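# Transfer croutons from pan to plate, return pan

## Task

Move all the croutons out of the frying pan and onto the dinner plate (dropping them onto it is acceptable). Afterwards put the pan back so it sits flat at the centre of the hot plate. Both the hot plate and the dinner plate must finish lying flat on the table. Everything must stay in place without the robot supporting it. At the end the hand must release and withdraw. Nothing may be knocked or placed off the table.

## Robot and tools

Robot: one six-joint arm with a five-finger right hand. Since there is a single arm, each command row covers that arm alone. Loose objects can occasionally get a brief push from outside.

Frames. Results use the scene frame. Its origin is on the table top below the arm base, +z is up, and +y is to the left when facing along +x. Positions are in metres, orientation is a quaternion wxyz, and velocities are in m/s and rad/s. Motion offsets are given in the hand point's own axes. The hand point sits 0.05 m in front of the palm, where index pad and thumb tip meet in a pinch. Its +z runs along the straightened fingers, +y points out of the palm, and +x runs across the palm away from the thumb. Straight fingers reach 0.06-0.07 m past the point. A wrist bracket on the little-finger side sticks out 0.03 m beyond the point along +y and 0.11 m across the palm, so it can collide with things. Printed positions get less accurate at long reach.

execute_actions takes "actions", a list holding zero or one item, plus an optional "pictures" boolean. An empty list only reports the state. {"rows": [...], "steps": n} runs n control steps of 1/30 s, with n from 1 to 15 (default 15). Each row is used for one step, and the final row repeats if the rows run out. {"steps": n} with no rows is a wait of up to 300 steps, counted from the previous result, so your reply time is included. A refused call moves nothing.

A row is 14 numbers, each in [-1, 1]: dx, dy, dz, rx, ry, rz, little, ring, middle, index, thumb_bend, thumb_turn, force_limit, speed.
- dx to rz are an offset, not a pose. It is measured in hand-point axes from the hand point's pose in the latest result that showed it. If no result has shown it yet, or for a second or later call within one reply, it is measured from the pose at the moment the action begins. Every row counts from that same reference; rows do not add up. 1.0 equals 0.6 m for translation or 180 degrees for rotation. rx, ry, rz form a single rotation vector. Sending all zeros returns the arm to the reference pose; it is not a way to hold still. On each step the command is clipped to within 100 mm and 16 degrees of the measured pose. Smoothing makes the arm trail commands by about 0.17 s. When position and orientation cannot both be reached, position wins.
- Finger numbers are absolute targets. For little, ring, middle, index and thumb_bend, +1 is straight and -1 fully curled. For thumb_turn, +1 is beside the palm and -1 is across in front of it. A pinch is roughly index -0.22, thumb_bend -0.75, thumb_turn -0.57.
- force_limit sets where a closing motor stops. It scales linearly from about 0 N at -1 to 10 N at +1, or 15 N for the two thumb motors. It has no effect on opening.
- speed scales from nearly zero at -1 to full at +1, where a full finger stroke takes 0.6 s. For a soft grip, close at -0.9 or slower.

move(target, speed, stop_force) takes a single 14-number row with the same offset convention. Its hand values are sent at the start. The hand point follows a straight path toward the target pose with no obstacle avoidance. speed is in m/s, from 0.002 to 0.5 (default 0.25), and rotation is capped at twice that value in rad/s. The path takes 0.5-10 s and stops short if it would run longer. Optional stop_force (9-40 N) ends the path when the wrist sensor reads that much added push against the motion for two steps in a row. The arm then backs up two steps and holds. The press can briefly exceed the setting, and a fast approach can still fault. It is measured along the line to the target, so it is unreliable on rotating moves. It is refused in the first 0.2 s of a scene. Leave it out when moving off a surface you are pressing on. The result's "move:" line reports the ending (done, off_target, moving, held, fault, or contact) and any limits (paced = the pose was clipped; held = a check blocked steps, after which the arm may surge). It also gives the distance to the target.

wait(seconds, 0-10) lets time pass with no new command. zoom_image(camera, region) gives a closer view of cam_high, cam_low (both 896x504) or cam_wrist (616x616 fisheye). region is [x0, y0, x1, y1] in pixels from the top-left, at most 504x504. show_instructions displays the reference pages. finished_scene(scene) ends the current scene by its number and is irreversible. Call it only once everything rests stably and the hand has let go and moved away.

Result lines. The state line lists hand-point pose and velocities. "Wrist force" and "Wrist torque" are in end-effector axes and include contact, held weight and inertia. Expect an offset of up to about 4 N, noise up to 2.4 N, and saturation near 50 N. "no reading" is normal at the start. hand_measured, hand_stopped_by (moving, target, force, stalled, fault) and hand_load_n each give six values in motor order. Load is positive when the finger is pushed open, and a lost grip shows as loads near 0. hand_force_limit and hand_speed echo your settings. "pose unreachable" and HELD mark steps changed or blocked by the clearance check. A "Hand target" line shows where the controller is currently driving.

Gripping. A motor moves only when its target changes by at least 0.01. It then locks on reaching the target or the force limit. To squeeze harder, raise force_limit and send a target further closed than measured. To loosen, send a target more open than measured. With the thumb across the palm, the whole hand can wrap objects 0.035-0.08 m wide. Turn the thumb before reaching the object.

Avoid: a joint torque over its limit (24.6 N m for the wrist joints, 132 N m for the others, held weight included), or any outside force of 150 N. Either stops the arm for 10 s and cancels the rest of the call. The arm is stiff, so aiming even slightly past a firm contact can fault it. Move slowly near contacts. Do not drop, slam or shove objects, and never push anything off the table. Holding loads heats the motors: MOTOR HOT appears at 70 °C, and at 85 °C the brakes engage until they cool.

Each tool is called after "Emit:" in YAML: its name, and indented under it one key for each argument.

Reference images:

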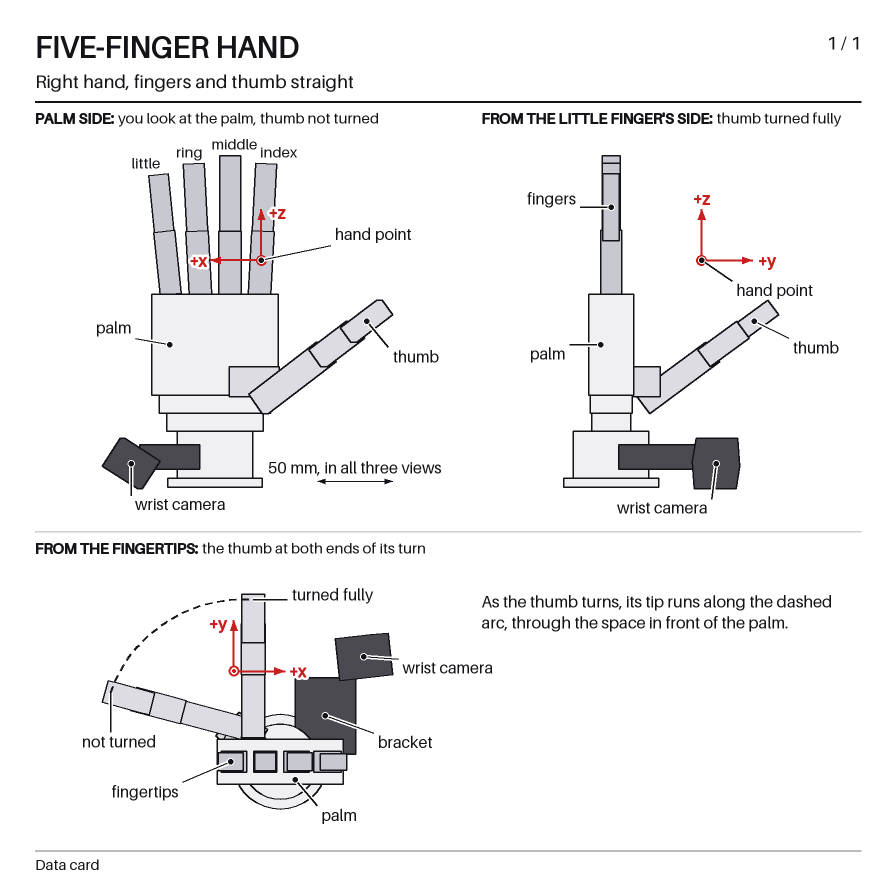

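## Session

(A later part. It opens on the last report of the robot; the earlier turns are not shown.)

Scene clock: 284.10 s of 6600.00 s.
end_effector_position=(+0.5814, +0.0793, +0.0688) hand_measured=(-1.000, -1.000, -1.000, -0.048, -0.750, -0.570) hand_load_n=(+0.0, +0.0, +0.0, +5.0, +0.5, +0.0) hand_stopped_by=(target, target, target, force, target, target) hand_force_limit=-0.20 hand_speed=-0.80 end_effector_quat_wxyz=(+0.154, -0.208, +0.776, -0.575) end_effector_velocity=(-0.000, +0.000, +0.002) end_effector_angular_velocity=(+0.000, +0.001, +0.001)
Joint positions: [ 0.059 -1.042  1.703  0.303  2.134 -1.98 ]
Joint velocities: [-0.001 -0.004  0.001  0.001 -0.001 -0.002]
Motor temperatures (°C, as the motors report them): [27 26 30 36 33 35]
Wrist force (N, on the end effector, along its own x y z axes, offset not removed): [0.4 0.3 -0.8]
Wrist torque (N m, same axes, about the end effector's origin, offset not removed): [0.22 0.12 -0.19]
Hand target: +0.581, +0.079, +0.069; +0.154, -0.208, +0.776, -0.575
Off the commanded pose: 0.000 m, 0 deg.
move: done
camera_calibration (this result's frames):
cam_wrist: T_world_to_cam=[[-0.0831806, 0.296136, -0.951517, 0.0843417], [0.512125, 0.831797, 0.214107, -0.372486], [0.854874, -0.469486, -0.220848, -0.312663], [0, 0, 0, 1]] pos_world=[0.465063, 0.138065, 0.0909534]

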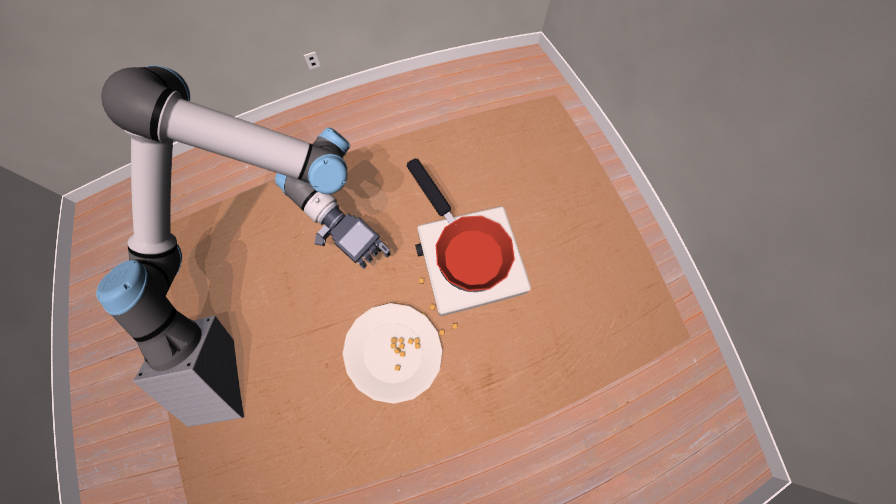

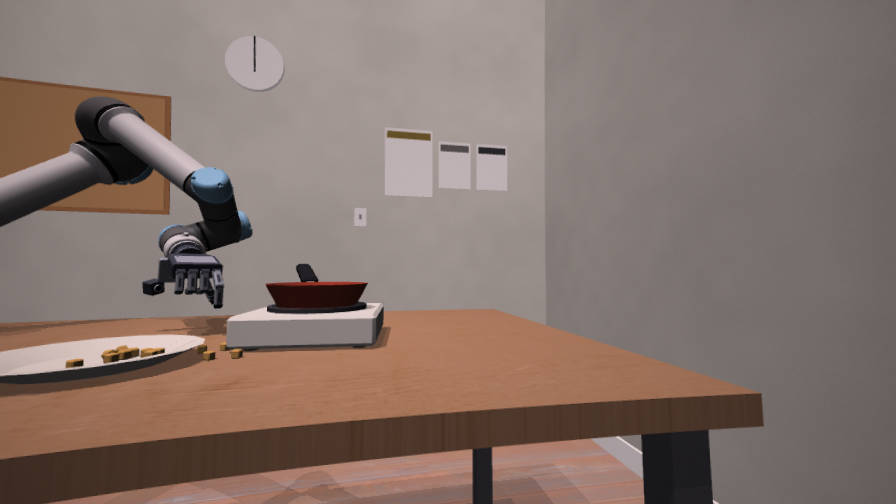

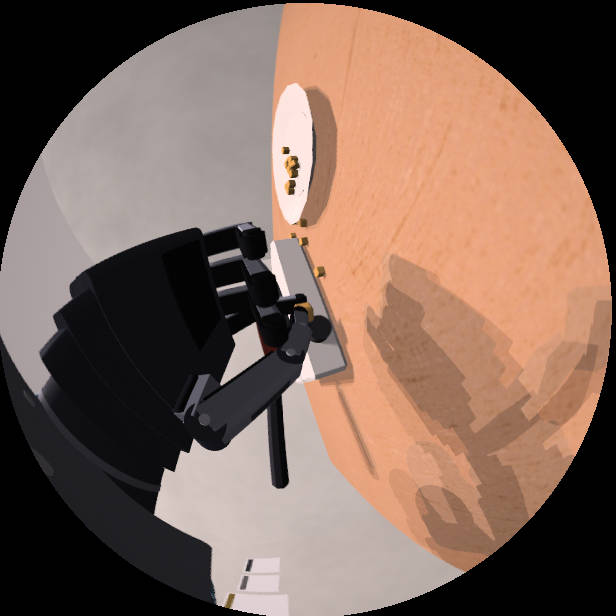

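Emit:
move:
  target: [0.33,-0.048,0.267,0,0,0,-1,-1,-1,-0.35,-0.75,-0.57,-0.2,-0.8]

Emit:
move:
  target: [0,0,0,0,0,0,-1,-1,-1,0.15,-0.75,-0.57,-0.2,0]

Emit:
move:
  target: [-0.352,0.044,-0.088,0,0,0,-1,-1,-1,0.15,-0.75,-0.57,-0.2,0]

Emit:
move:
  target: [0,0.016,0.005,0,0,0,-1,-1,-1,0.15,-0.75,-0.57,-0.2,0]
  speed: 0.05

Emit:
zoom_image:
  camera: "cam_wrist"
  region: [200,200,420,420]

Scene clock: 297.67 s of 6600.00 s.
end_effector_position=(+0.4908, -0.1595, +0.0497) hand_measured=(-1.000, -1.000, -1.000, -0.048, -0.750, -0.570) hand_load_n=(+0.0, +0.0, +0.0, +5.0, +0.5, +0.0) hand_stopped_by=(target, target, target, force, target, target) hand_force_limit=-0.20 hand_speed=-0.80 end_effector_quat_wxyz=(+0.154, -0.208, +0.776, -0.575) end_effector_velocity=(+0.000, -0.002, -0.000) end_effector_angular_velocity=(+0.001, -0.001, +0.003)
Joint positions: [-0.449 -0.936  2.134 -0.403  1.806 -2.403]
Joint velocities: [-0.005  0.003  0.001 -0.006 -0.006 -0.004]
Motor temperatures (°C, as the motors report them): [27 26 30 36 33 35]
Wrist force (N, on the end effector, along its own x y z axes, offset not removed): [0.7 0.3 -0.4]
Wrist torque (N m, same axes, about the end effector's origin, offset not removed): [0.20 -0.01 -0.12]
Hand target: +0.491, -0.160, +0.050; +0.154, -0.208, +0.776, -0.575
Off the commanded pose: 0.000 m, 0 deg.
After step 90, 8.93 s passed at rest.
move: done
camera_calibration (this result's frames):
cam_wrist: T_world_to_cam=[[-0.083168, 0.295788, -0.951626, 0.129305], [0.512258, 0.831801, 0.213775, -0.12348], [0.854795, -0.469699, -0.220699, -0.351509], [0, 0, 0, 1]] pos_world=[0.374476, -0.100639, 0.0718695]

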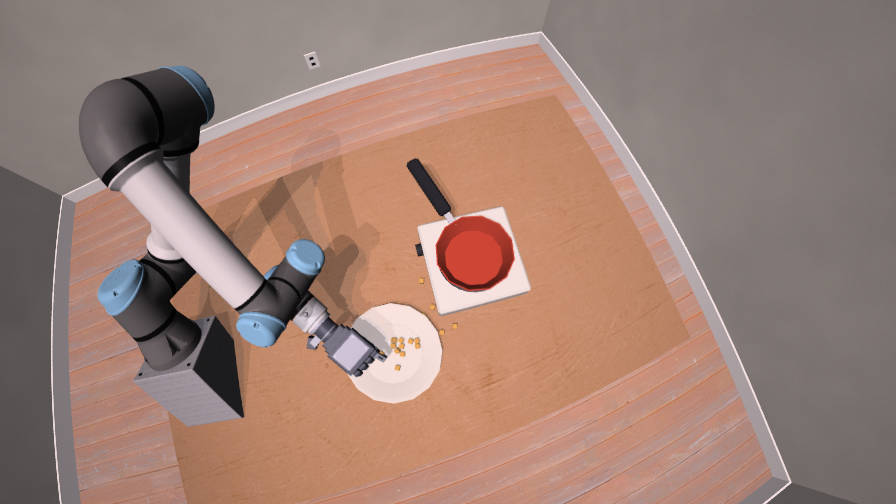

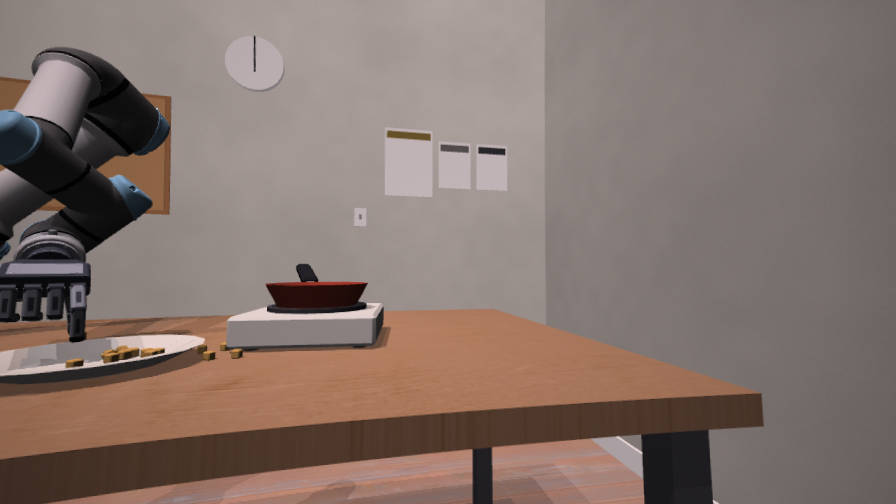

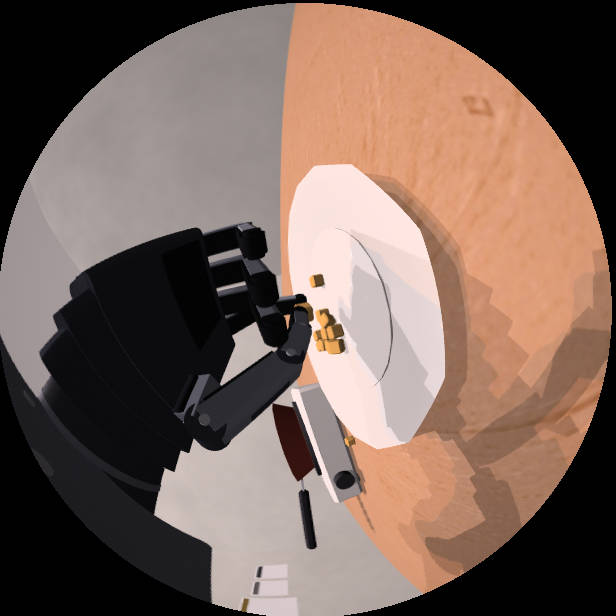

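Scene clock: 298.17 s of 6600.00 s.
end_effector_position=(+0.4908, -0.1595, +0.0497) hand_measured=(-1.000, -1.000, -1.000, +0.150, -0.750, -0.570) hand_load_n=(+0.0, +0.0, +0.0, +0.0, +0.0, +0.0) hand_stopped_by=(target, target, target, target, target, target) hand_force_limit=-0.20 hand_speed=0.00 end_effector_quat_wxyz=(+0.154, -0.208, +0.776, -0.575) end_effector_velocity=(-0.001, -0.000, -0.000) end_effector_angular_velocity=(+0.001, -0.001, -0.002)
Joint positions: [-0.449 -0.936  2.134 -0.403  1.806 -2.403]
Joint velocities: [-0.001  0.     0.001  0.     0.     0.001]
Motor temperatures (°C, as the motors report them): [27 26 30 36 33 35]
Wrist force (N, on the end effector, along its own x y z axes, offset not removed): [1.1 0.0 0.4]
Wrist torque (N m, same axes, about the end effector's origin, offset not removed): [0.08 -0.22 -0.07]
Hand target: +0.491, -0.159, +0.050; +0.154, -0.208, +0.776, -0.575
Off the commanded pose: 0.000 m, 0 deg.
move: done
camera_calibration (this result's frames):
cam_wrist: T_world_to_cam=[[-0.0833467, 0.295844, -0.951593, 0.129333], [0.512309, 0.831782, 0.213724, -0.123451], [0.854747, -0.469696, -0.22089, -0.351446], [0, 0, 0, 1]] pos_world=[0.374422, -0.100651, 0.0718262]

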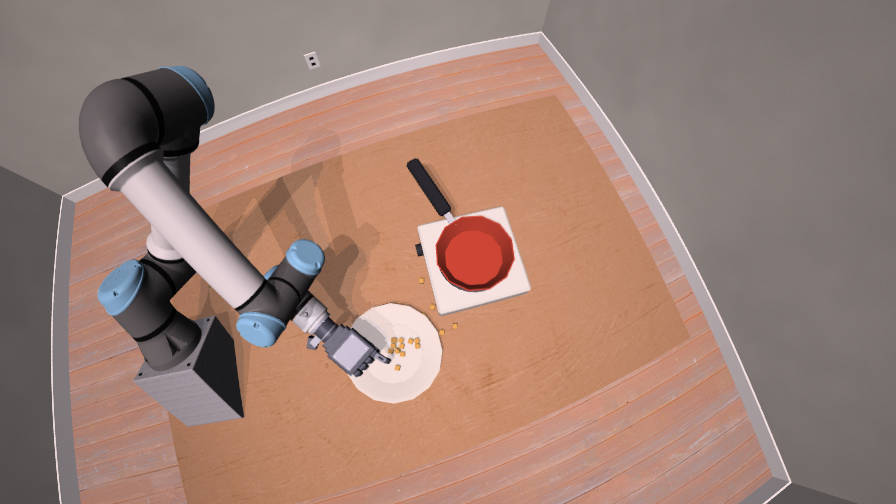

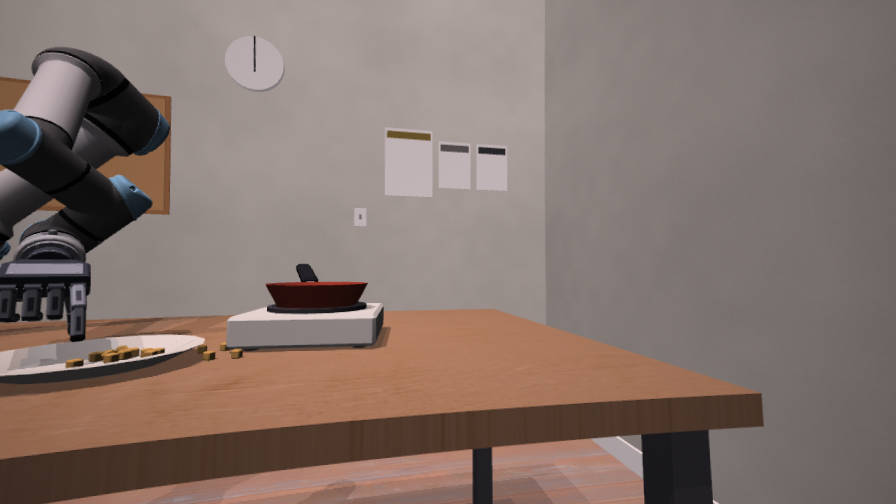

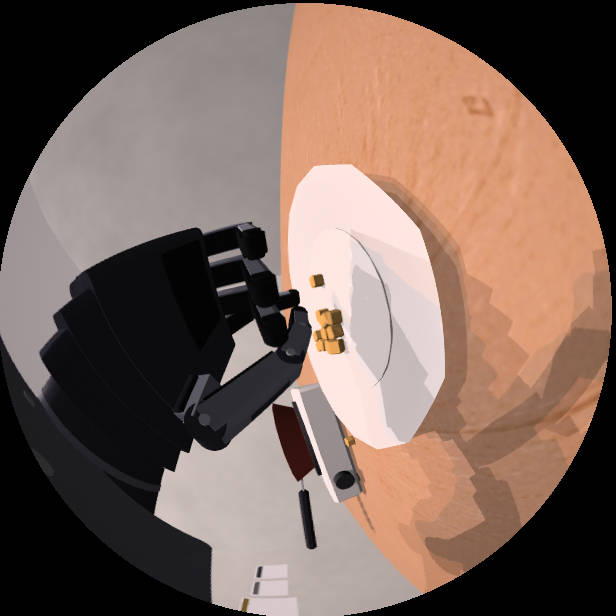

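Scene clock: 299.63 s of 6600.00 s.
end_effector_position=(+0.6444, -0.0036, +0.0398) hand_measured=(-1.000, -1.000, -1.000, +0.150, -0.750, -0.570) hand_load_n=(+0.0, +0.0, +0.0, +0.0, +0.0, +0.0) hand_stopped_by=(target, target, target, target, target, target) hand_force_limit=-0.20 hand_speed=0.00 end_effector_quat_wxyz=(+0.154, -0.208, +0.776, -0.575) end_effector_velocity=(+0.001, +0.001, -0.001) end_effector_angular_velocity=(-0.001, +0.003, -0.005)
Joint positions: [-0.051 -0.856  1.579  0.19   2.07  -2.082]
Joint velocities: [ 0.003  0.006 -0.011  0.012  0.004  0.004]
Motor temperatures (°C, as the motors report them): [27 26 30 36 33 35]
Wrist force (N, on the end effector, along its own x y z axes, offset not removed): [0.5 0.9 -0.7]
Wrist torque (N m, same axes, about the end effector's origin, offset not removed): [0.30 0.02 -0.09]
Hand target: +0.645, -0.004, +0.040; +0.154, -0.208, +0.776, -0.575
Off the commanded pose: 0.000 m, 0 deg.
move: done
camera_calibration (this result's frames):
cam_wrist: T_world_to_cam=[[-0.0833388, 0.296035, -0.951535, 0.0866032], [0.511994, 0.831911, 0.213976, -0.329494], [0.854936, -0.469348, -0.220899, -0.411904], [0, 0, 0, 1]] pos_world=[0.528068, 0.0551456, 0.0619206]

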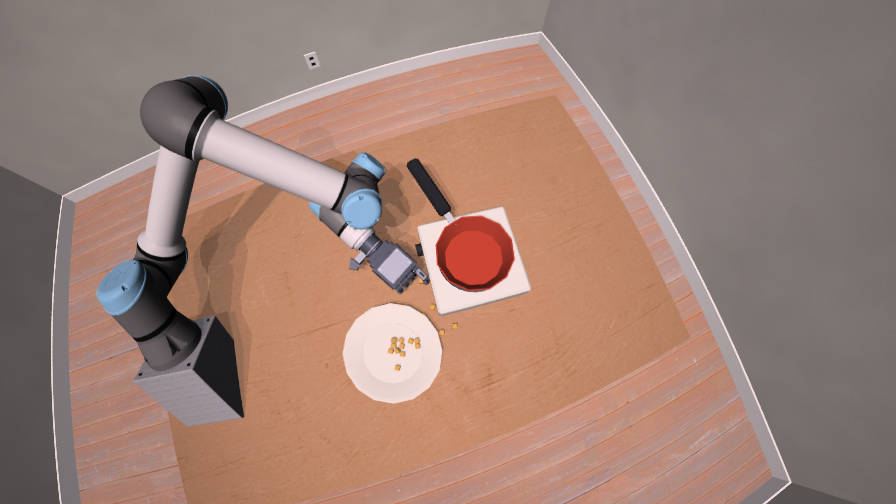

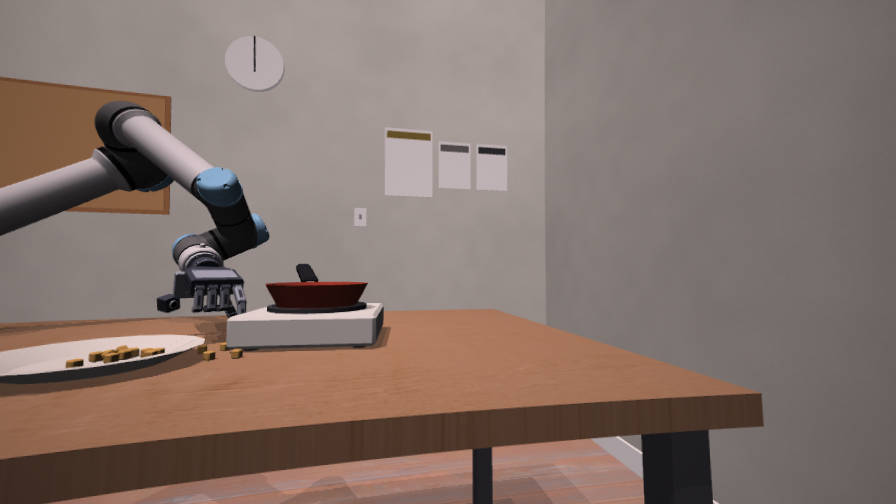

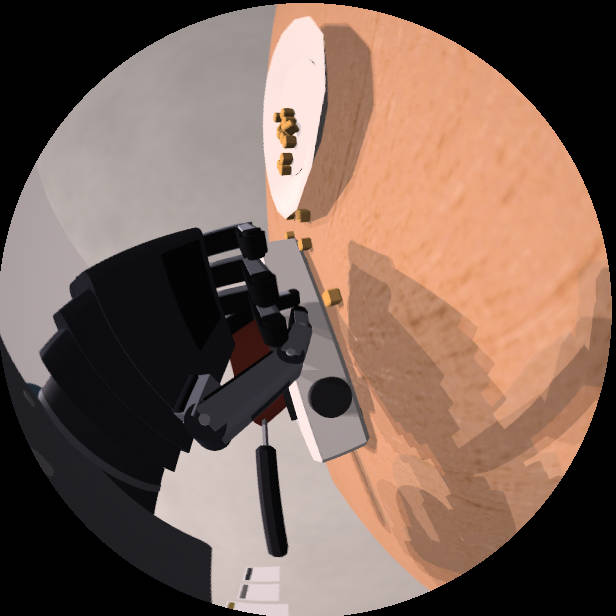

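Scene clock: 300.40 s of 6600.00 s.
end_effector_position=(+0.6445, -0.0037, +0.0299) hand_measured=(-1.000, -1.000, -1.000, +0.150, -0.750, -0.570) hand_load_n=(+0.0, +0.0, +0.0, +0.0, +0.0, +0.0) hand_stopped_by=(target, target, target, target, target, target) hand_force_limit=-0.20 hand_speed=0.00 end_effector_quat_wxyz=(+0.154, -0.208, +0.776, -0.575) end_effector_velocity=(+0.000, -0.000, -0.002) end_effector_angular_velocity=(+0.001, -0.000, -0.000)
Joint positions: [-0.039 -0.839  1.574  0.182  2.077 -2.072]
Joint velocities: [ 0.001  0.003 -0.002 -0.001 -0.     0.002]
Motor temperatures (°C, as the motors report them): [27 26 30 36 33 35]
Wrist force (N, on the end effector, along its own x y z axes, offset not removed): [-0.4 1.2 -0.2]
Wrist torque (N m, same axes, about the end effector's origin, offset not removed): [0.32 0.10 -0.18]
Hand target: +0.644, -0.004, +0.030; +0.154, -0.208, +0.776, -0.575
Off the commanded pose: 0.000 m, 0 deg.
move: done
camera_calibration (this result's frames):
cam_wrist: T_world_to_cam=[[-0.0833424, 0.296044, -0.951531, 0.0771983], [0.511989, 0.831912, 0.213984, -0.327335], [0.854939, -0.46934, -0.220905, -0.414152], [0, 0, 0, 1]] pos_world=[0.5281, 0.055082, 0.0520128]

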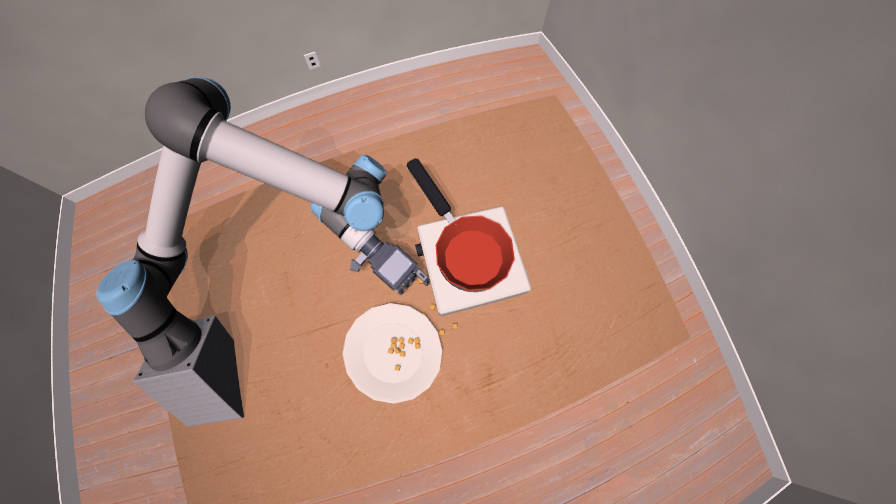

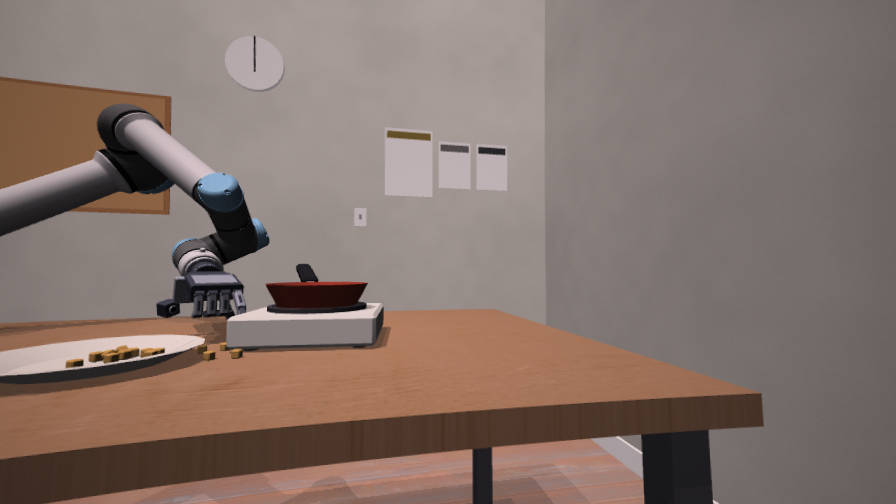

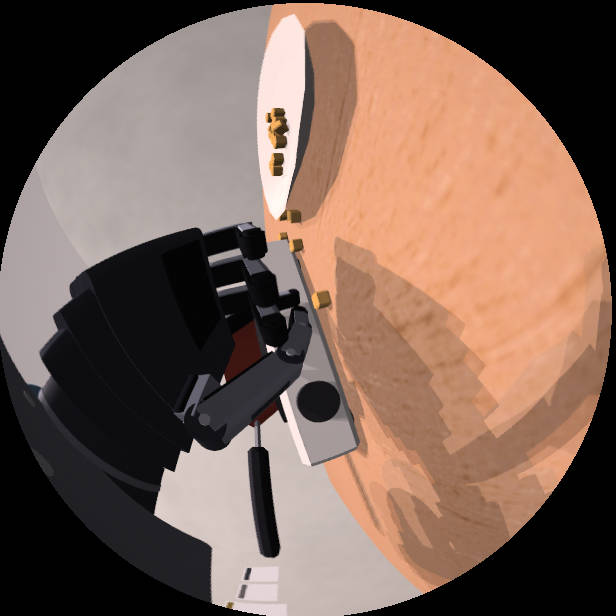

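Region (200, 200, 420, 420) of cam_wrist's 616x616 image, scaled by 2.291, with more detail than that image has.

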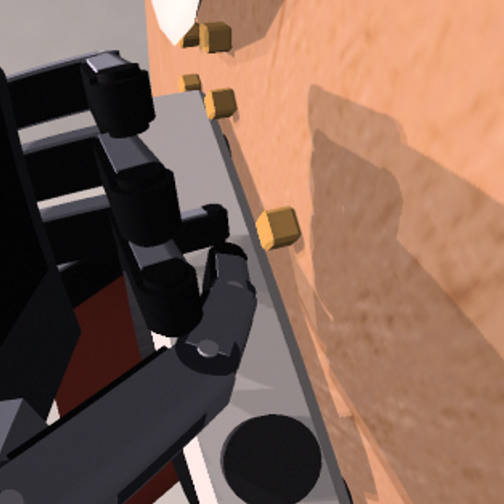

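Emit:
move:
  target: [0.004,0.028,0.011,0,0,0,-1,-1,-1,0.15,-0.75,-0.57,-0.2,0]
  speed: 0.03

Emit:
move:
  target: [0,0,0,0,0,0,-1,-1,-1,-0.35,-0.75,-0.57,-0.2,-0.8]

Emit:
move:
  target: [0,-0.064,-0.02,0,0,0,-1,-1,-1,-0.35,-0.75,-0.57,-0.2,-0.8]
  speed: 0.1

Emit:
move:
  target: [0.35,-0.028,0.092,0,0,0,-1,-1,-1,-0.35,-0.75,-0.57,-0.2,-0.8]

Emit:
move:
  target: [0,0,0,0,0,0,-1,-1,-1,0.15,-0.75,-0.57,-0.2,0]

Scene clock: 309.77 s of 6600.00 s.
end_effector_position=(+0.6431, -0.0061, +0.0120) hand_measured=(-1.000, -1.000, -1.000, +0.150, -0.750, -0.570) hand_load_n=(+0.0, +0.0, +0.0, +0.0, +0.0, +0.0) hand_stopped_by=(target, target, target, target, target, target) hand_force_limit=-0.20 hand_speed=0.00 end_effector_quat_wxyz=(+0.154, -0.208, +0.776, -0.575) end_effector_velocity=(-0.000, -0.001, -0.001) end_effector_angular_velocity=(-0.000, -0.000, -0.001)
Joint positions: [-0.022 -0.809  1.571  0.163  2.087 -2.056]
Joint velocities: [ 0.001  0.003 -0.    -0.001  0.002  0.002]
Motor temperatures (°C, as the motors report them): [27 26 30 36 33 35]
Wrist force (N, on the end effector, along its own x y z axes, offset not removed): [1.2 2.3 -0.5]
Wrist torque (N m, same axes, about the end effector's origin, offset not removed): [0.48 -0.15 -0.06]
Hand target: +0.643, -0.006, +0.012; +0.154, -0.208, +0.776, -0.575
Off the commanded pose: 0.000 m, 0 deg.
After step 90, 5.43 s passed at rest.
move: done
camera_calibration (this result's frames):
cam_wrist: T_world_to_cam=[[-0.0833446, 0.296058, -0.951527, 0.0608347], [0.511987, 0.831911, 0.213995, -0.320819], [0.85494, -0.469334, -0.220913, -0.418057], [0, 0, 0, 1]] pos_world=[0.526739, 0.0526738, 0.0341855]

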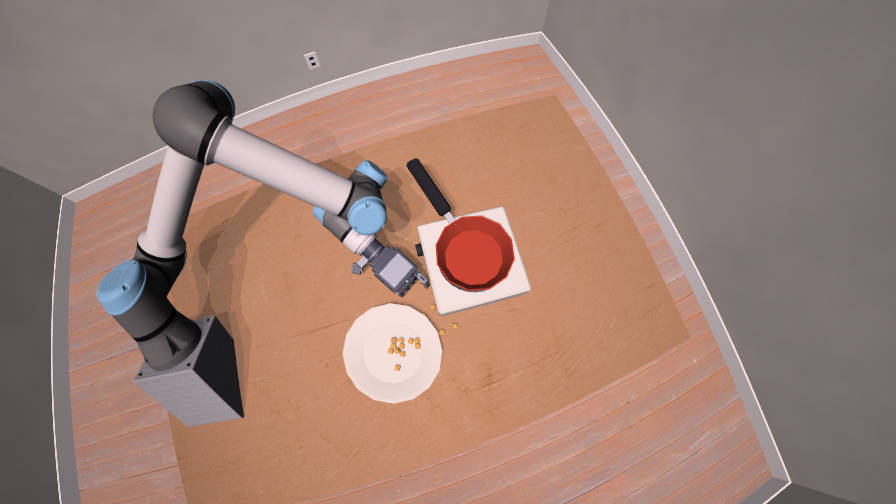

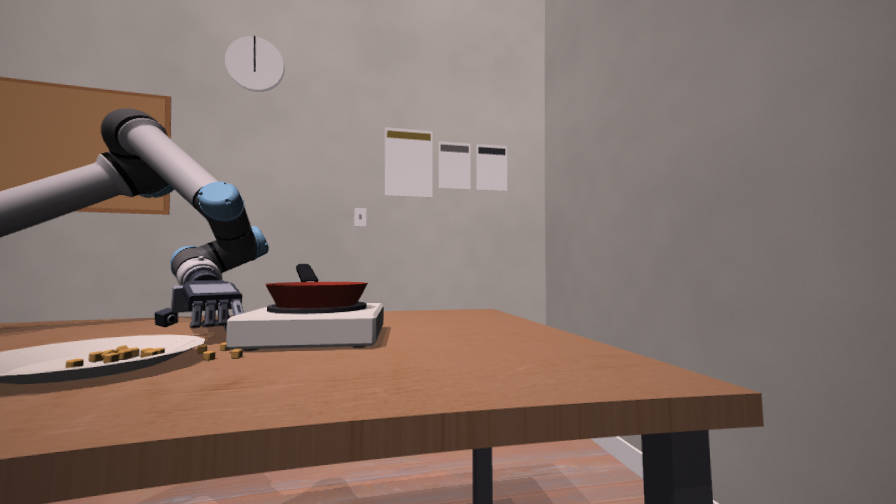

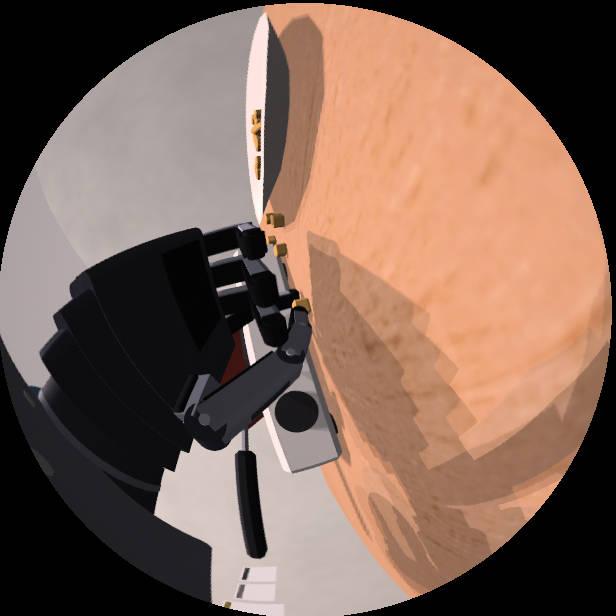

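Scene clock: 310.53 s of 6600.00 s.
end_effector_position=(+0.6431, -0.0061, +0.0120) hand_measured=(-1.000, -1.000, -1.000, -0.014, -0.750, -0.570) hand_load_n=(+0.0, +0.0, +0.0, +4.0, +0.5, +0.0) hand_stopped_by=(target, target, target, force, target, target) hand_force_limit=-0.20 hand_speed=-0.80 end_effector_quat_wxyz=(+0.154, -0.208, +0.776, -0.575) end_effector_velocity=(+0.000, -0.000, +0.000) end_effector_angular_velocity=(-0.001, -0.001, -0.000)
Joint positions: [-0.022 -0.809  1.571  0.163  2.087 -2.056]
Joint velocities: [-0.     0.    -0.    -0.     0.001 -0.   ]
Motor temperatures (°C, as the motors report them): [27 26 30 36 33 35]
Wrist force (N, on the end effector, along its own x y z axes, offset not removed): [-0.8 -1.8 0.0]
Wrist torque (N m, same axes, about the end effector's origin, offset not removed): [0.19 0.22 -0.27]
Hand target: +0.643, -0.006, +0.012; +0.154, -0.208, +0.776, -0.575
Off the commanded pose: 0.000 m, 0 deg.
move: done
camera_calibration (this result's frames):
cam_wrist: T_world_to_cam=[[-0.0832705, 0.296054, -0.951535, 0.0607757], [0.51198, 0.831906, 0.214029, -0.320805], [0.854952, -0.469344, -0.220847, -0.418089], [0, 0, 0, 1]] pos_world=[0.526752, 0.0526596, 0.0341584]

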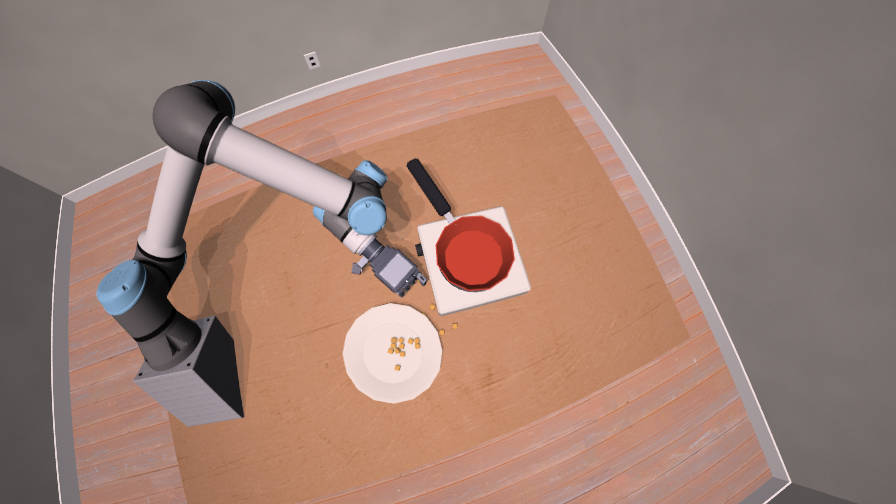

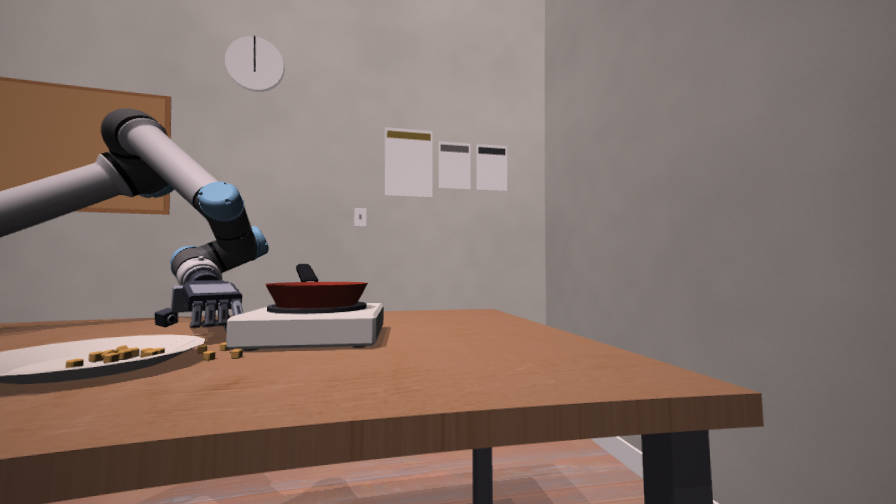

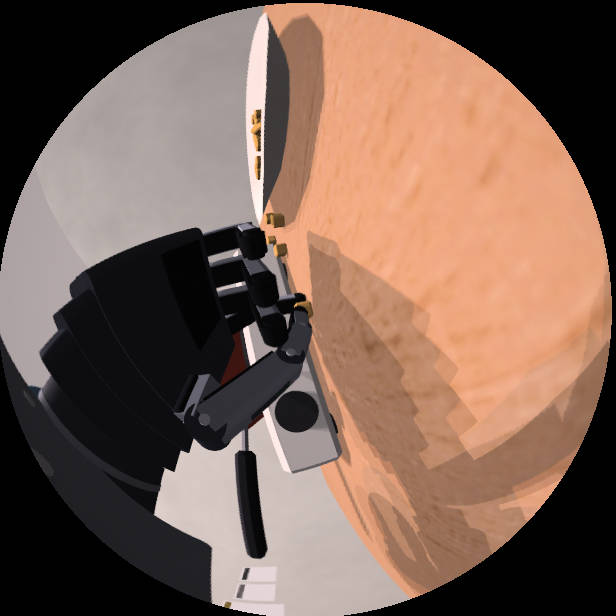

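Scene clock: 311.43 s of 6600.00 s.
end_effector_position=(+0.6430, -0.0059, +0.0521) hand_measured=(-1.000, -1.000, -1.000, -0.014, -0.750, -0.570) hand_load_n=(+0.0, +0.0, +0.0, +2.5, +1.0, +0.0) hand_stopped_by=(target, target, target, force, target, target) hand_force_limit=-0.20 hand_speed=-0.80 end_effector_quat_wxyz=(+0.154, -0.208, +0.776, -0.575) end_effector_velocity=(+0.000, +0.001, +0.002) end_effector_angular_velocity=(-0.000, -0.001, +0.001)
Joint positions: [-0.069 -0.879  1.591  0.192  2.058 -2.099]
Joint velocities: [-0.001 -0.003  0.     0.001 -0.001 -0.002]
Motor temperatures (°C, as the motors report them): [27 26 30 36 33 35]
Wrist force (N, on the end effector, along its own x y z axes, offset not removed): [2.0 1.8 -1.1]
Wrist torque (N m, same axes, about the end effector's origin, offset not removed): [0.39 -0.19 0.07]
Hand target: +0.643, -0.006, +0.052; +0.154, -0.208, +0.776, -0.575
Off the commanded pose: 0.000 m, 0 deg.
move: done
camera_calibration (this result's frames):
cam_wrist: T_world_to_cam=[[-0.0832699, 0.296017, -0.951546, 0.0988091], [0.511987, 0.83191, 0.213995, -0.329514], [0.854947, -0.46936, -0.22083, -0.408995], [0, 0, 0, 1]] pos_world=[0.526604, 0.0529107, 0.0742174]

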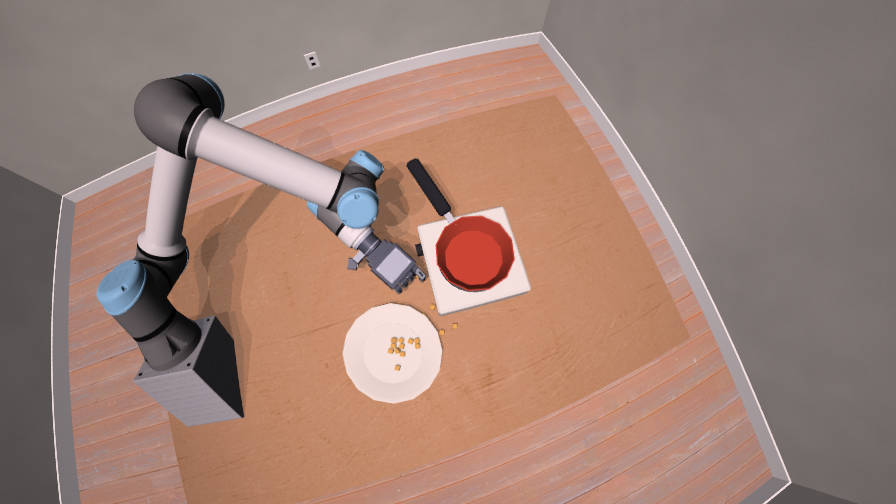

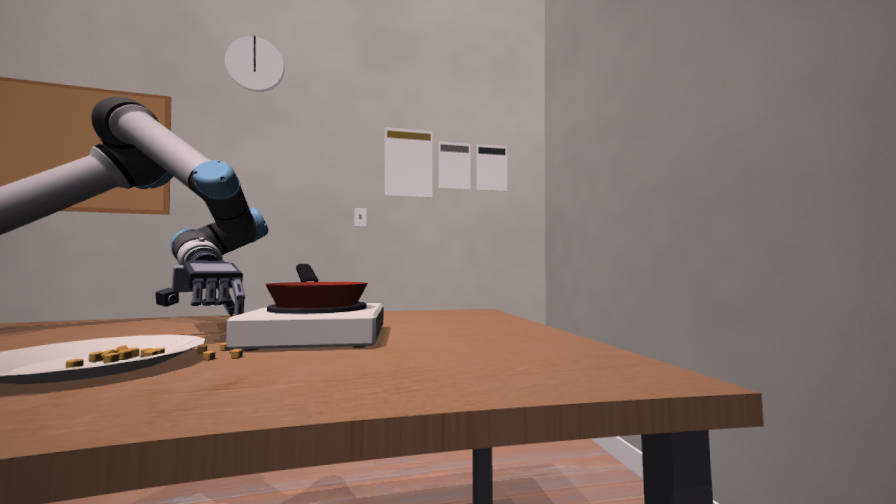

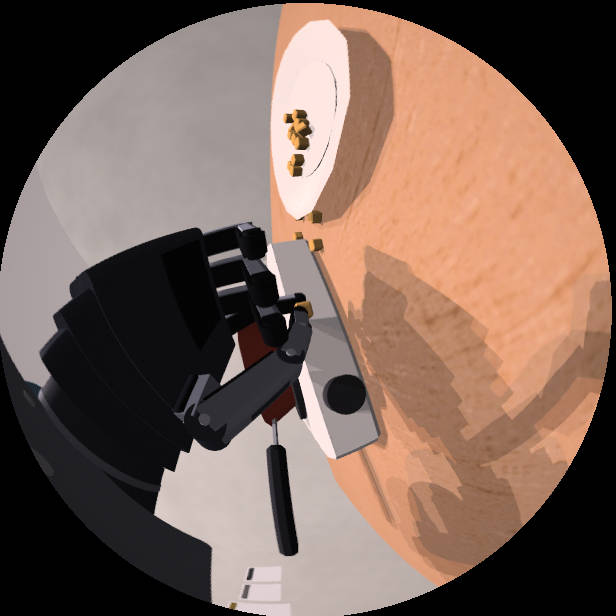

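Scene clock: 312.93 s of 6600.00 s.
end_effector_position=(+0.4901, -0.1607, +0.0521) hand_measured=(-1.000, -1.000, -1.000, -0.014, -0.750, -0.570) hand_load_n=(+0.0, +0.0, +0.0, +2.5, +1.0, +0.0) hand_stopped_by=(target, target, target, force, target, target) hand_force_limit=-0.20 hand_speed=-0.80 end_effector_quat_wxyz=(+0.154, -0.208, +0.776, -0.575) end_effector_velocity=(-0.001, -0.002, -0.000) end_effector_angular_velocity=(+0.001, -0.000, +0.002)
Joint positions: [-0.457 -0.94   2.137 -0.403  1.8   -2.409]
Joint velocities: [-0.006  0.002  0.004 -0.007 -0.007 -0.005]
Motor temperatures (°C, as the motors report them): [27 26 30 36 33 35]
Wrist force (N, on the end effector, along its own x y z axes, offset not removed): [0.4 2.1 -1.3]
Wrist torque (N m, same axes, about the end effector's origin, offset not removed): [0.53 0.03 -0.14]
Hand target: +0.490, -0.161, +0.052; +0.154, -0.208, +0.776, -0.575
Off the commanded pose: 0.000 m, 0 deg.
move: done
camera_calibration (this result's frames):
cam_wrist: T_world_to_cam=[[-0.083262, 0.295739, -0.951633, 0.131888], [0.512178, 0.831867, 0.213707, -0.122523], [0.854834, -0.469612, -0.220734, -0.350911], [0, 0, 0, 1]] pos_world=[0.373706, -0.101874, 0.0742352]

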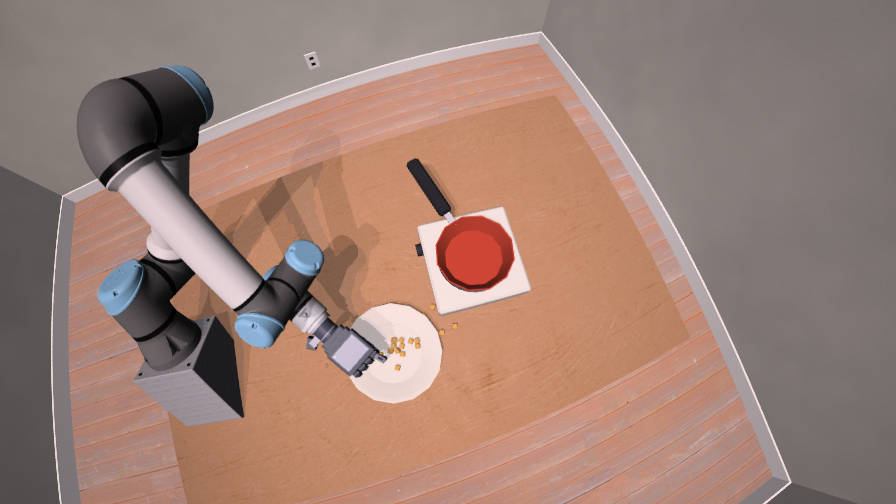

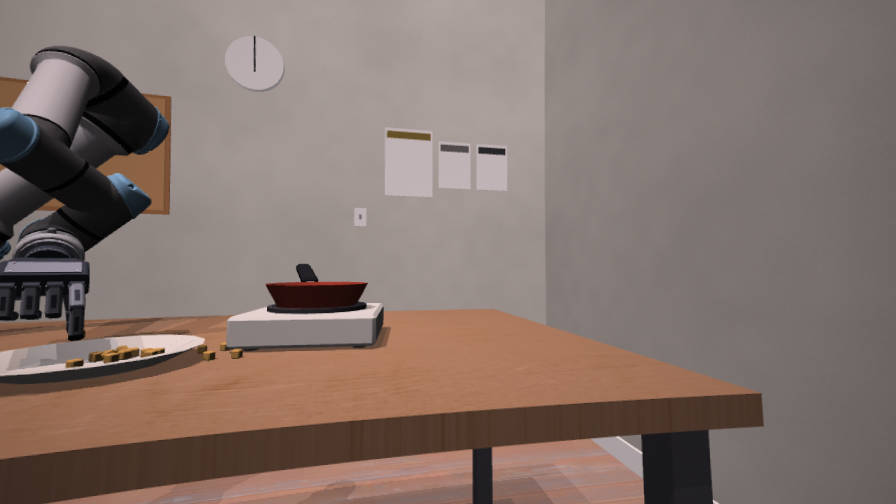

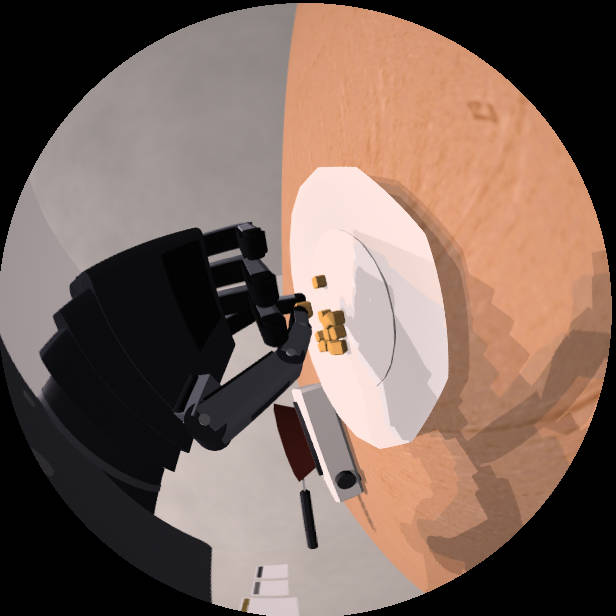

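Scene clock: 313.43 s of 6600.00 s.
end_effector_position=(+0.4900, -0.1607, +0.0521) hand_measured=(-1.000, -1.000, -1.000, +0.150, -0.750, -0.570) hand_load_n=(+0.0, +0.0, +0.0, +0.0, +0.0, +0.0) hand_stopped_by=(target, target, target, target, target, target) hand_force_limit=-0.20 hand_speed=0.00 end_effector_quat_wxyz=(+0.154, -0.208, +0.776, -0.575) end_effector_velocity=(+0.001, -0.000, +0.000) end_effector_angular_velocity=(+0.000, -0.002, +0.001)
Joint positions: [-0.457 -0.94   2.137 -0.403  1.8   -2.409]
Joint velocities: [-0.     0.    -0.002  0.    -0.001  0.001]
Motor temperatures (°C, as the motors report them): [27 26 30 36 33 35]
Wrist force (N, on the end effector, along its own x y z axes, offset not removed): [0.2 1.4 -0.6]
Wrist torque (N m, same axes, about the end effector's origin, offset not removed): [0.30 0.03 -0.06]
Hand target: +0.490, -0.161, +0.052; +0.154, -0.208, +0.776, -0.575
Off the commanded pose: 0.000 m, 0 deg.
move: done
camera_calibration (this result's frames):
cam_wrist: T_world_to_cam=[[-0.0833728, 0.295785, -0.951609, 0.131904], [0.512218, 0.831849, 0.213684, -0.122508], [0.854799, -0.469616, -0.22086, -0.350854], [0, 0, 0, 1]] pos_world=[0.373658, -0.101874, 0.074209]

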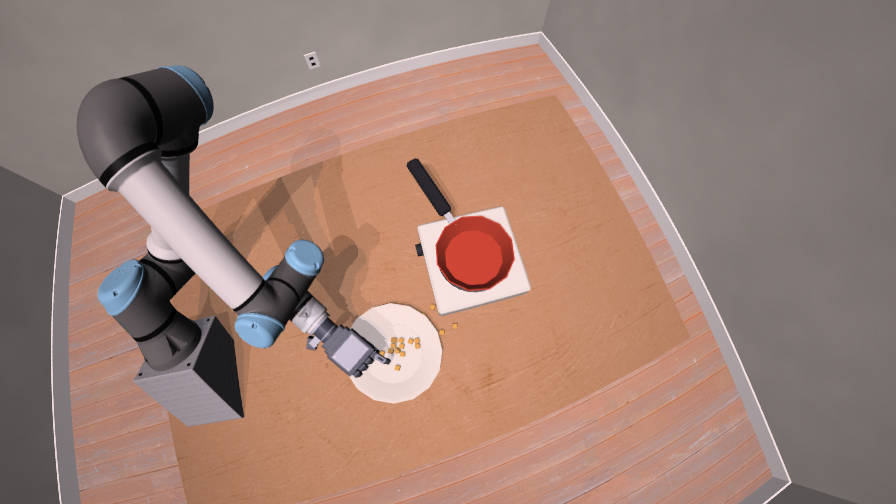

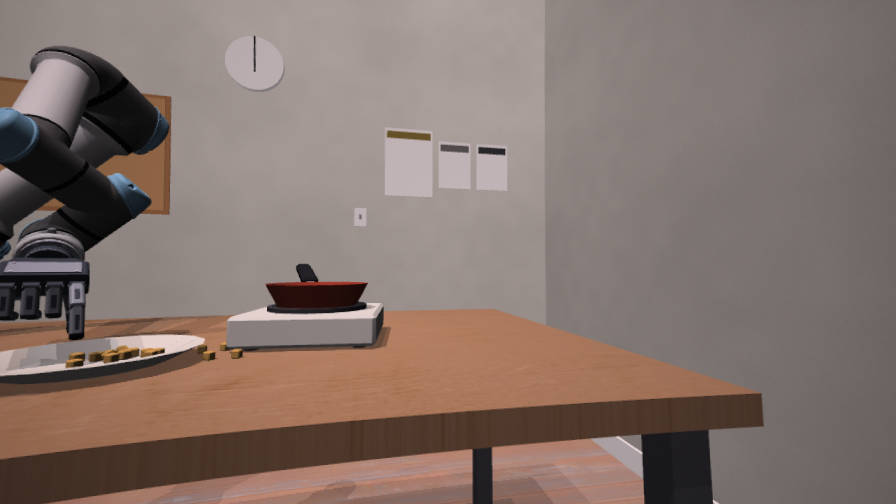

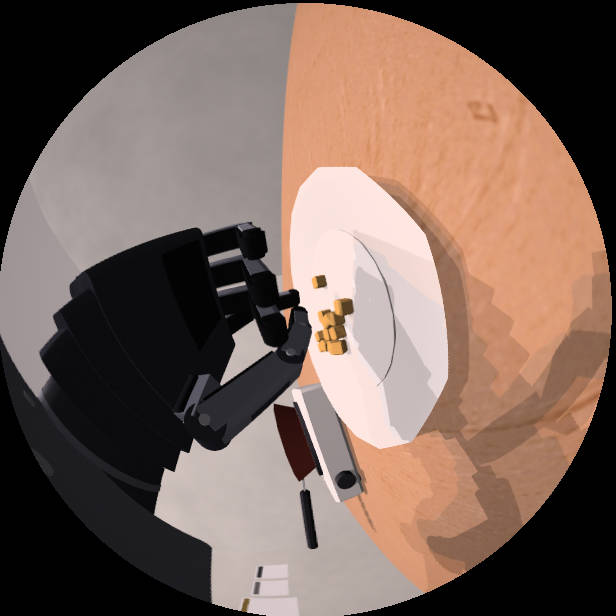

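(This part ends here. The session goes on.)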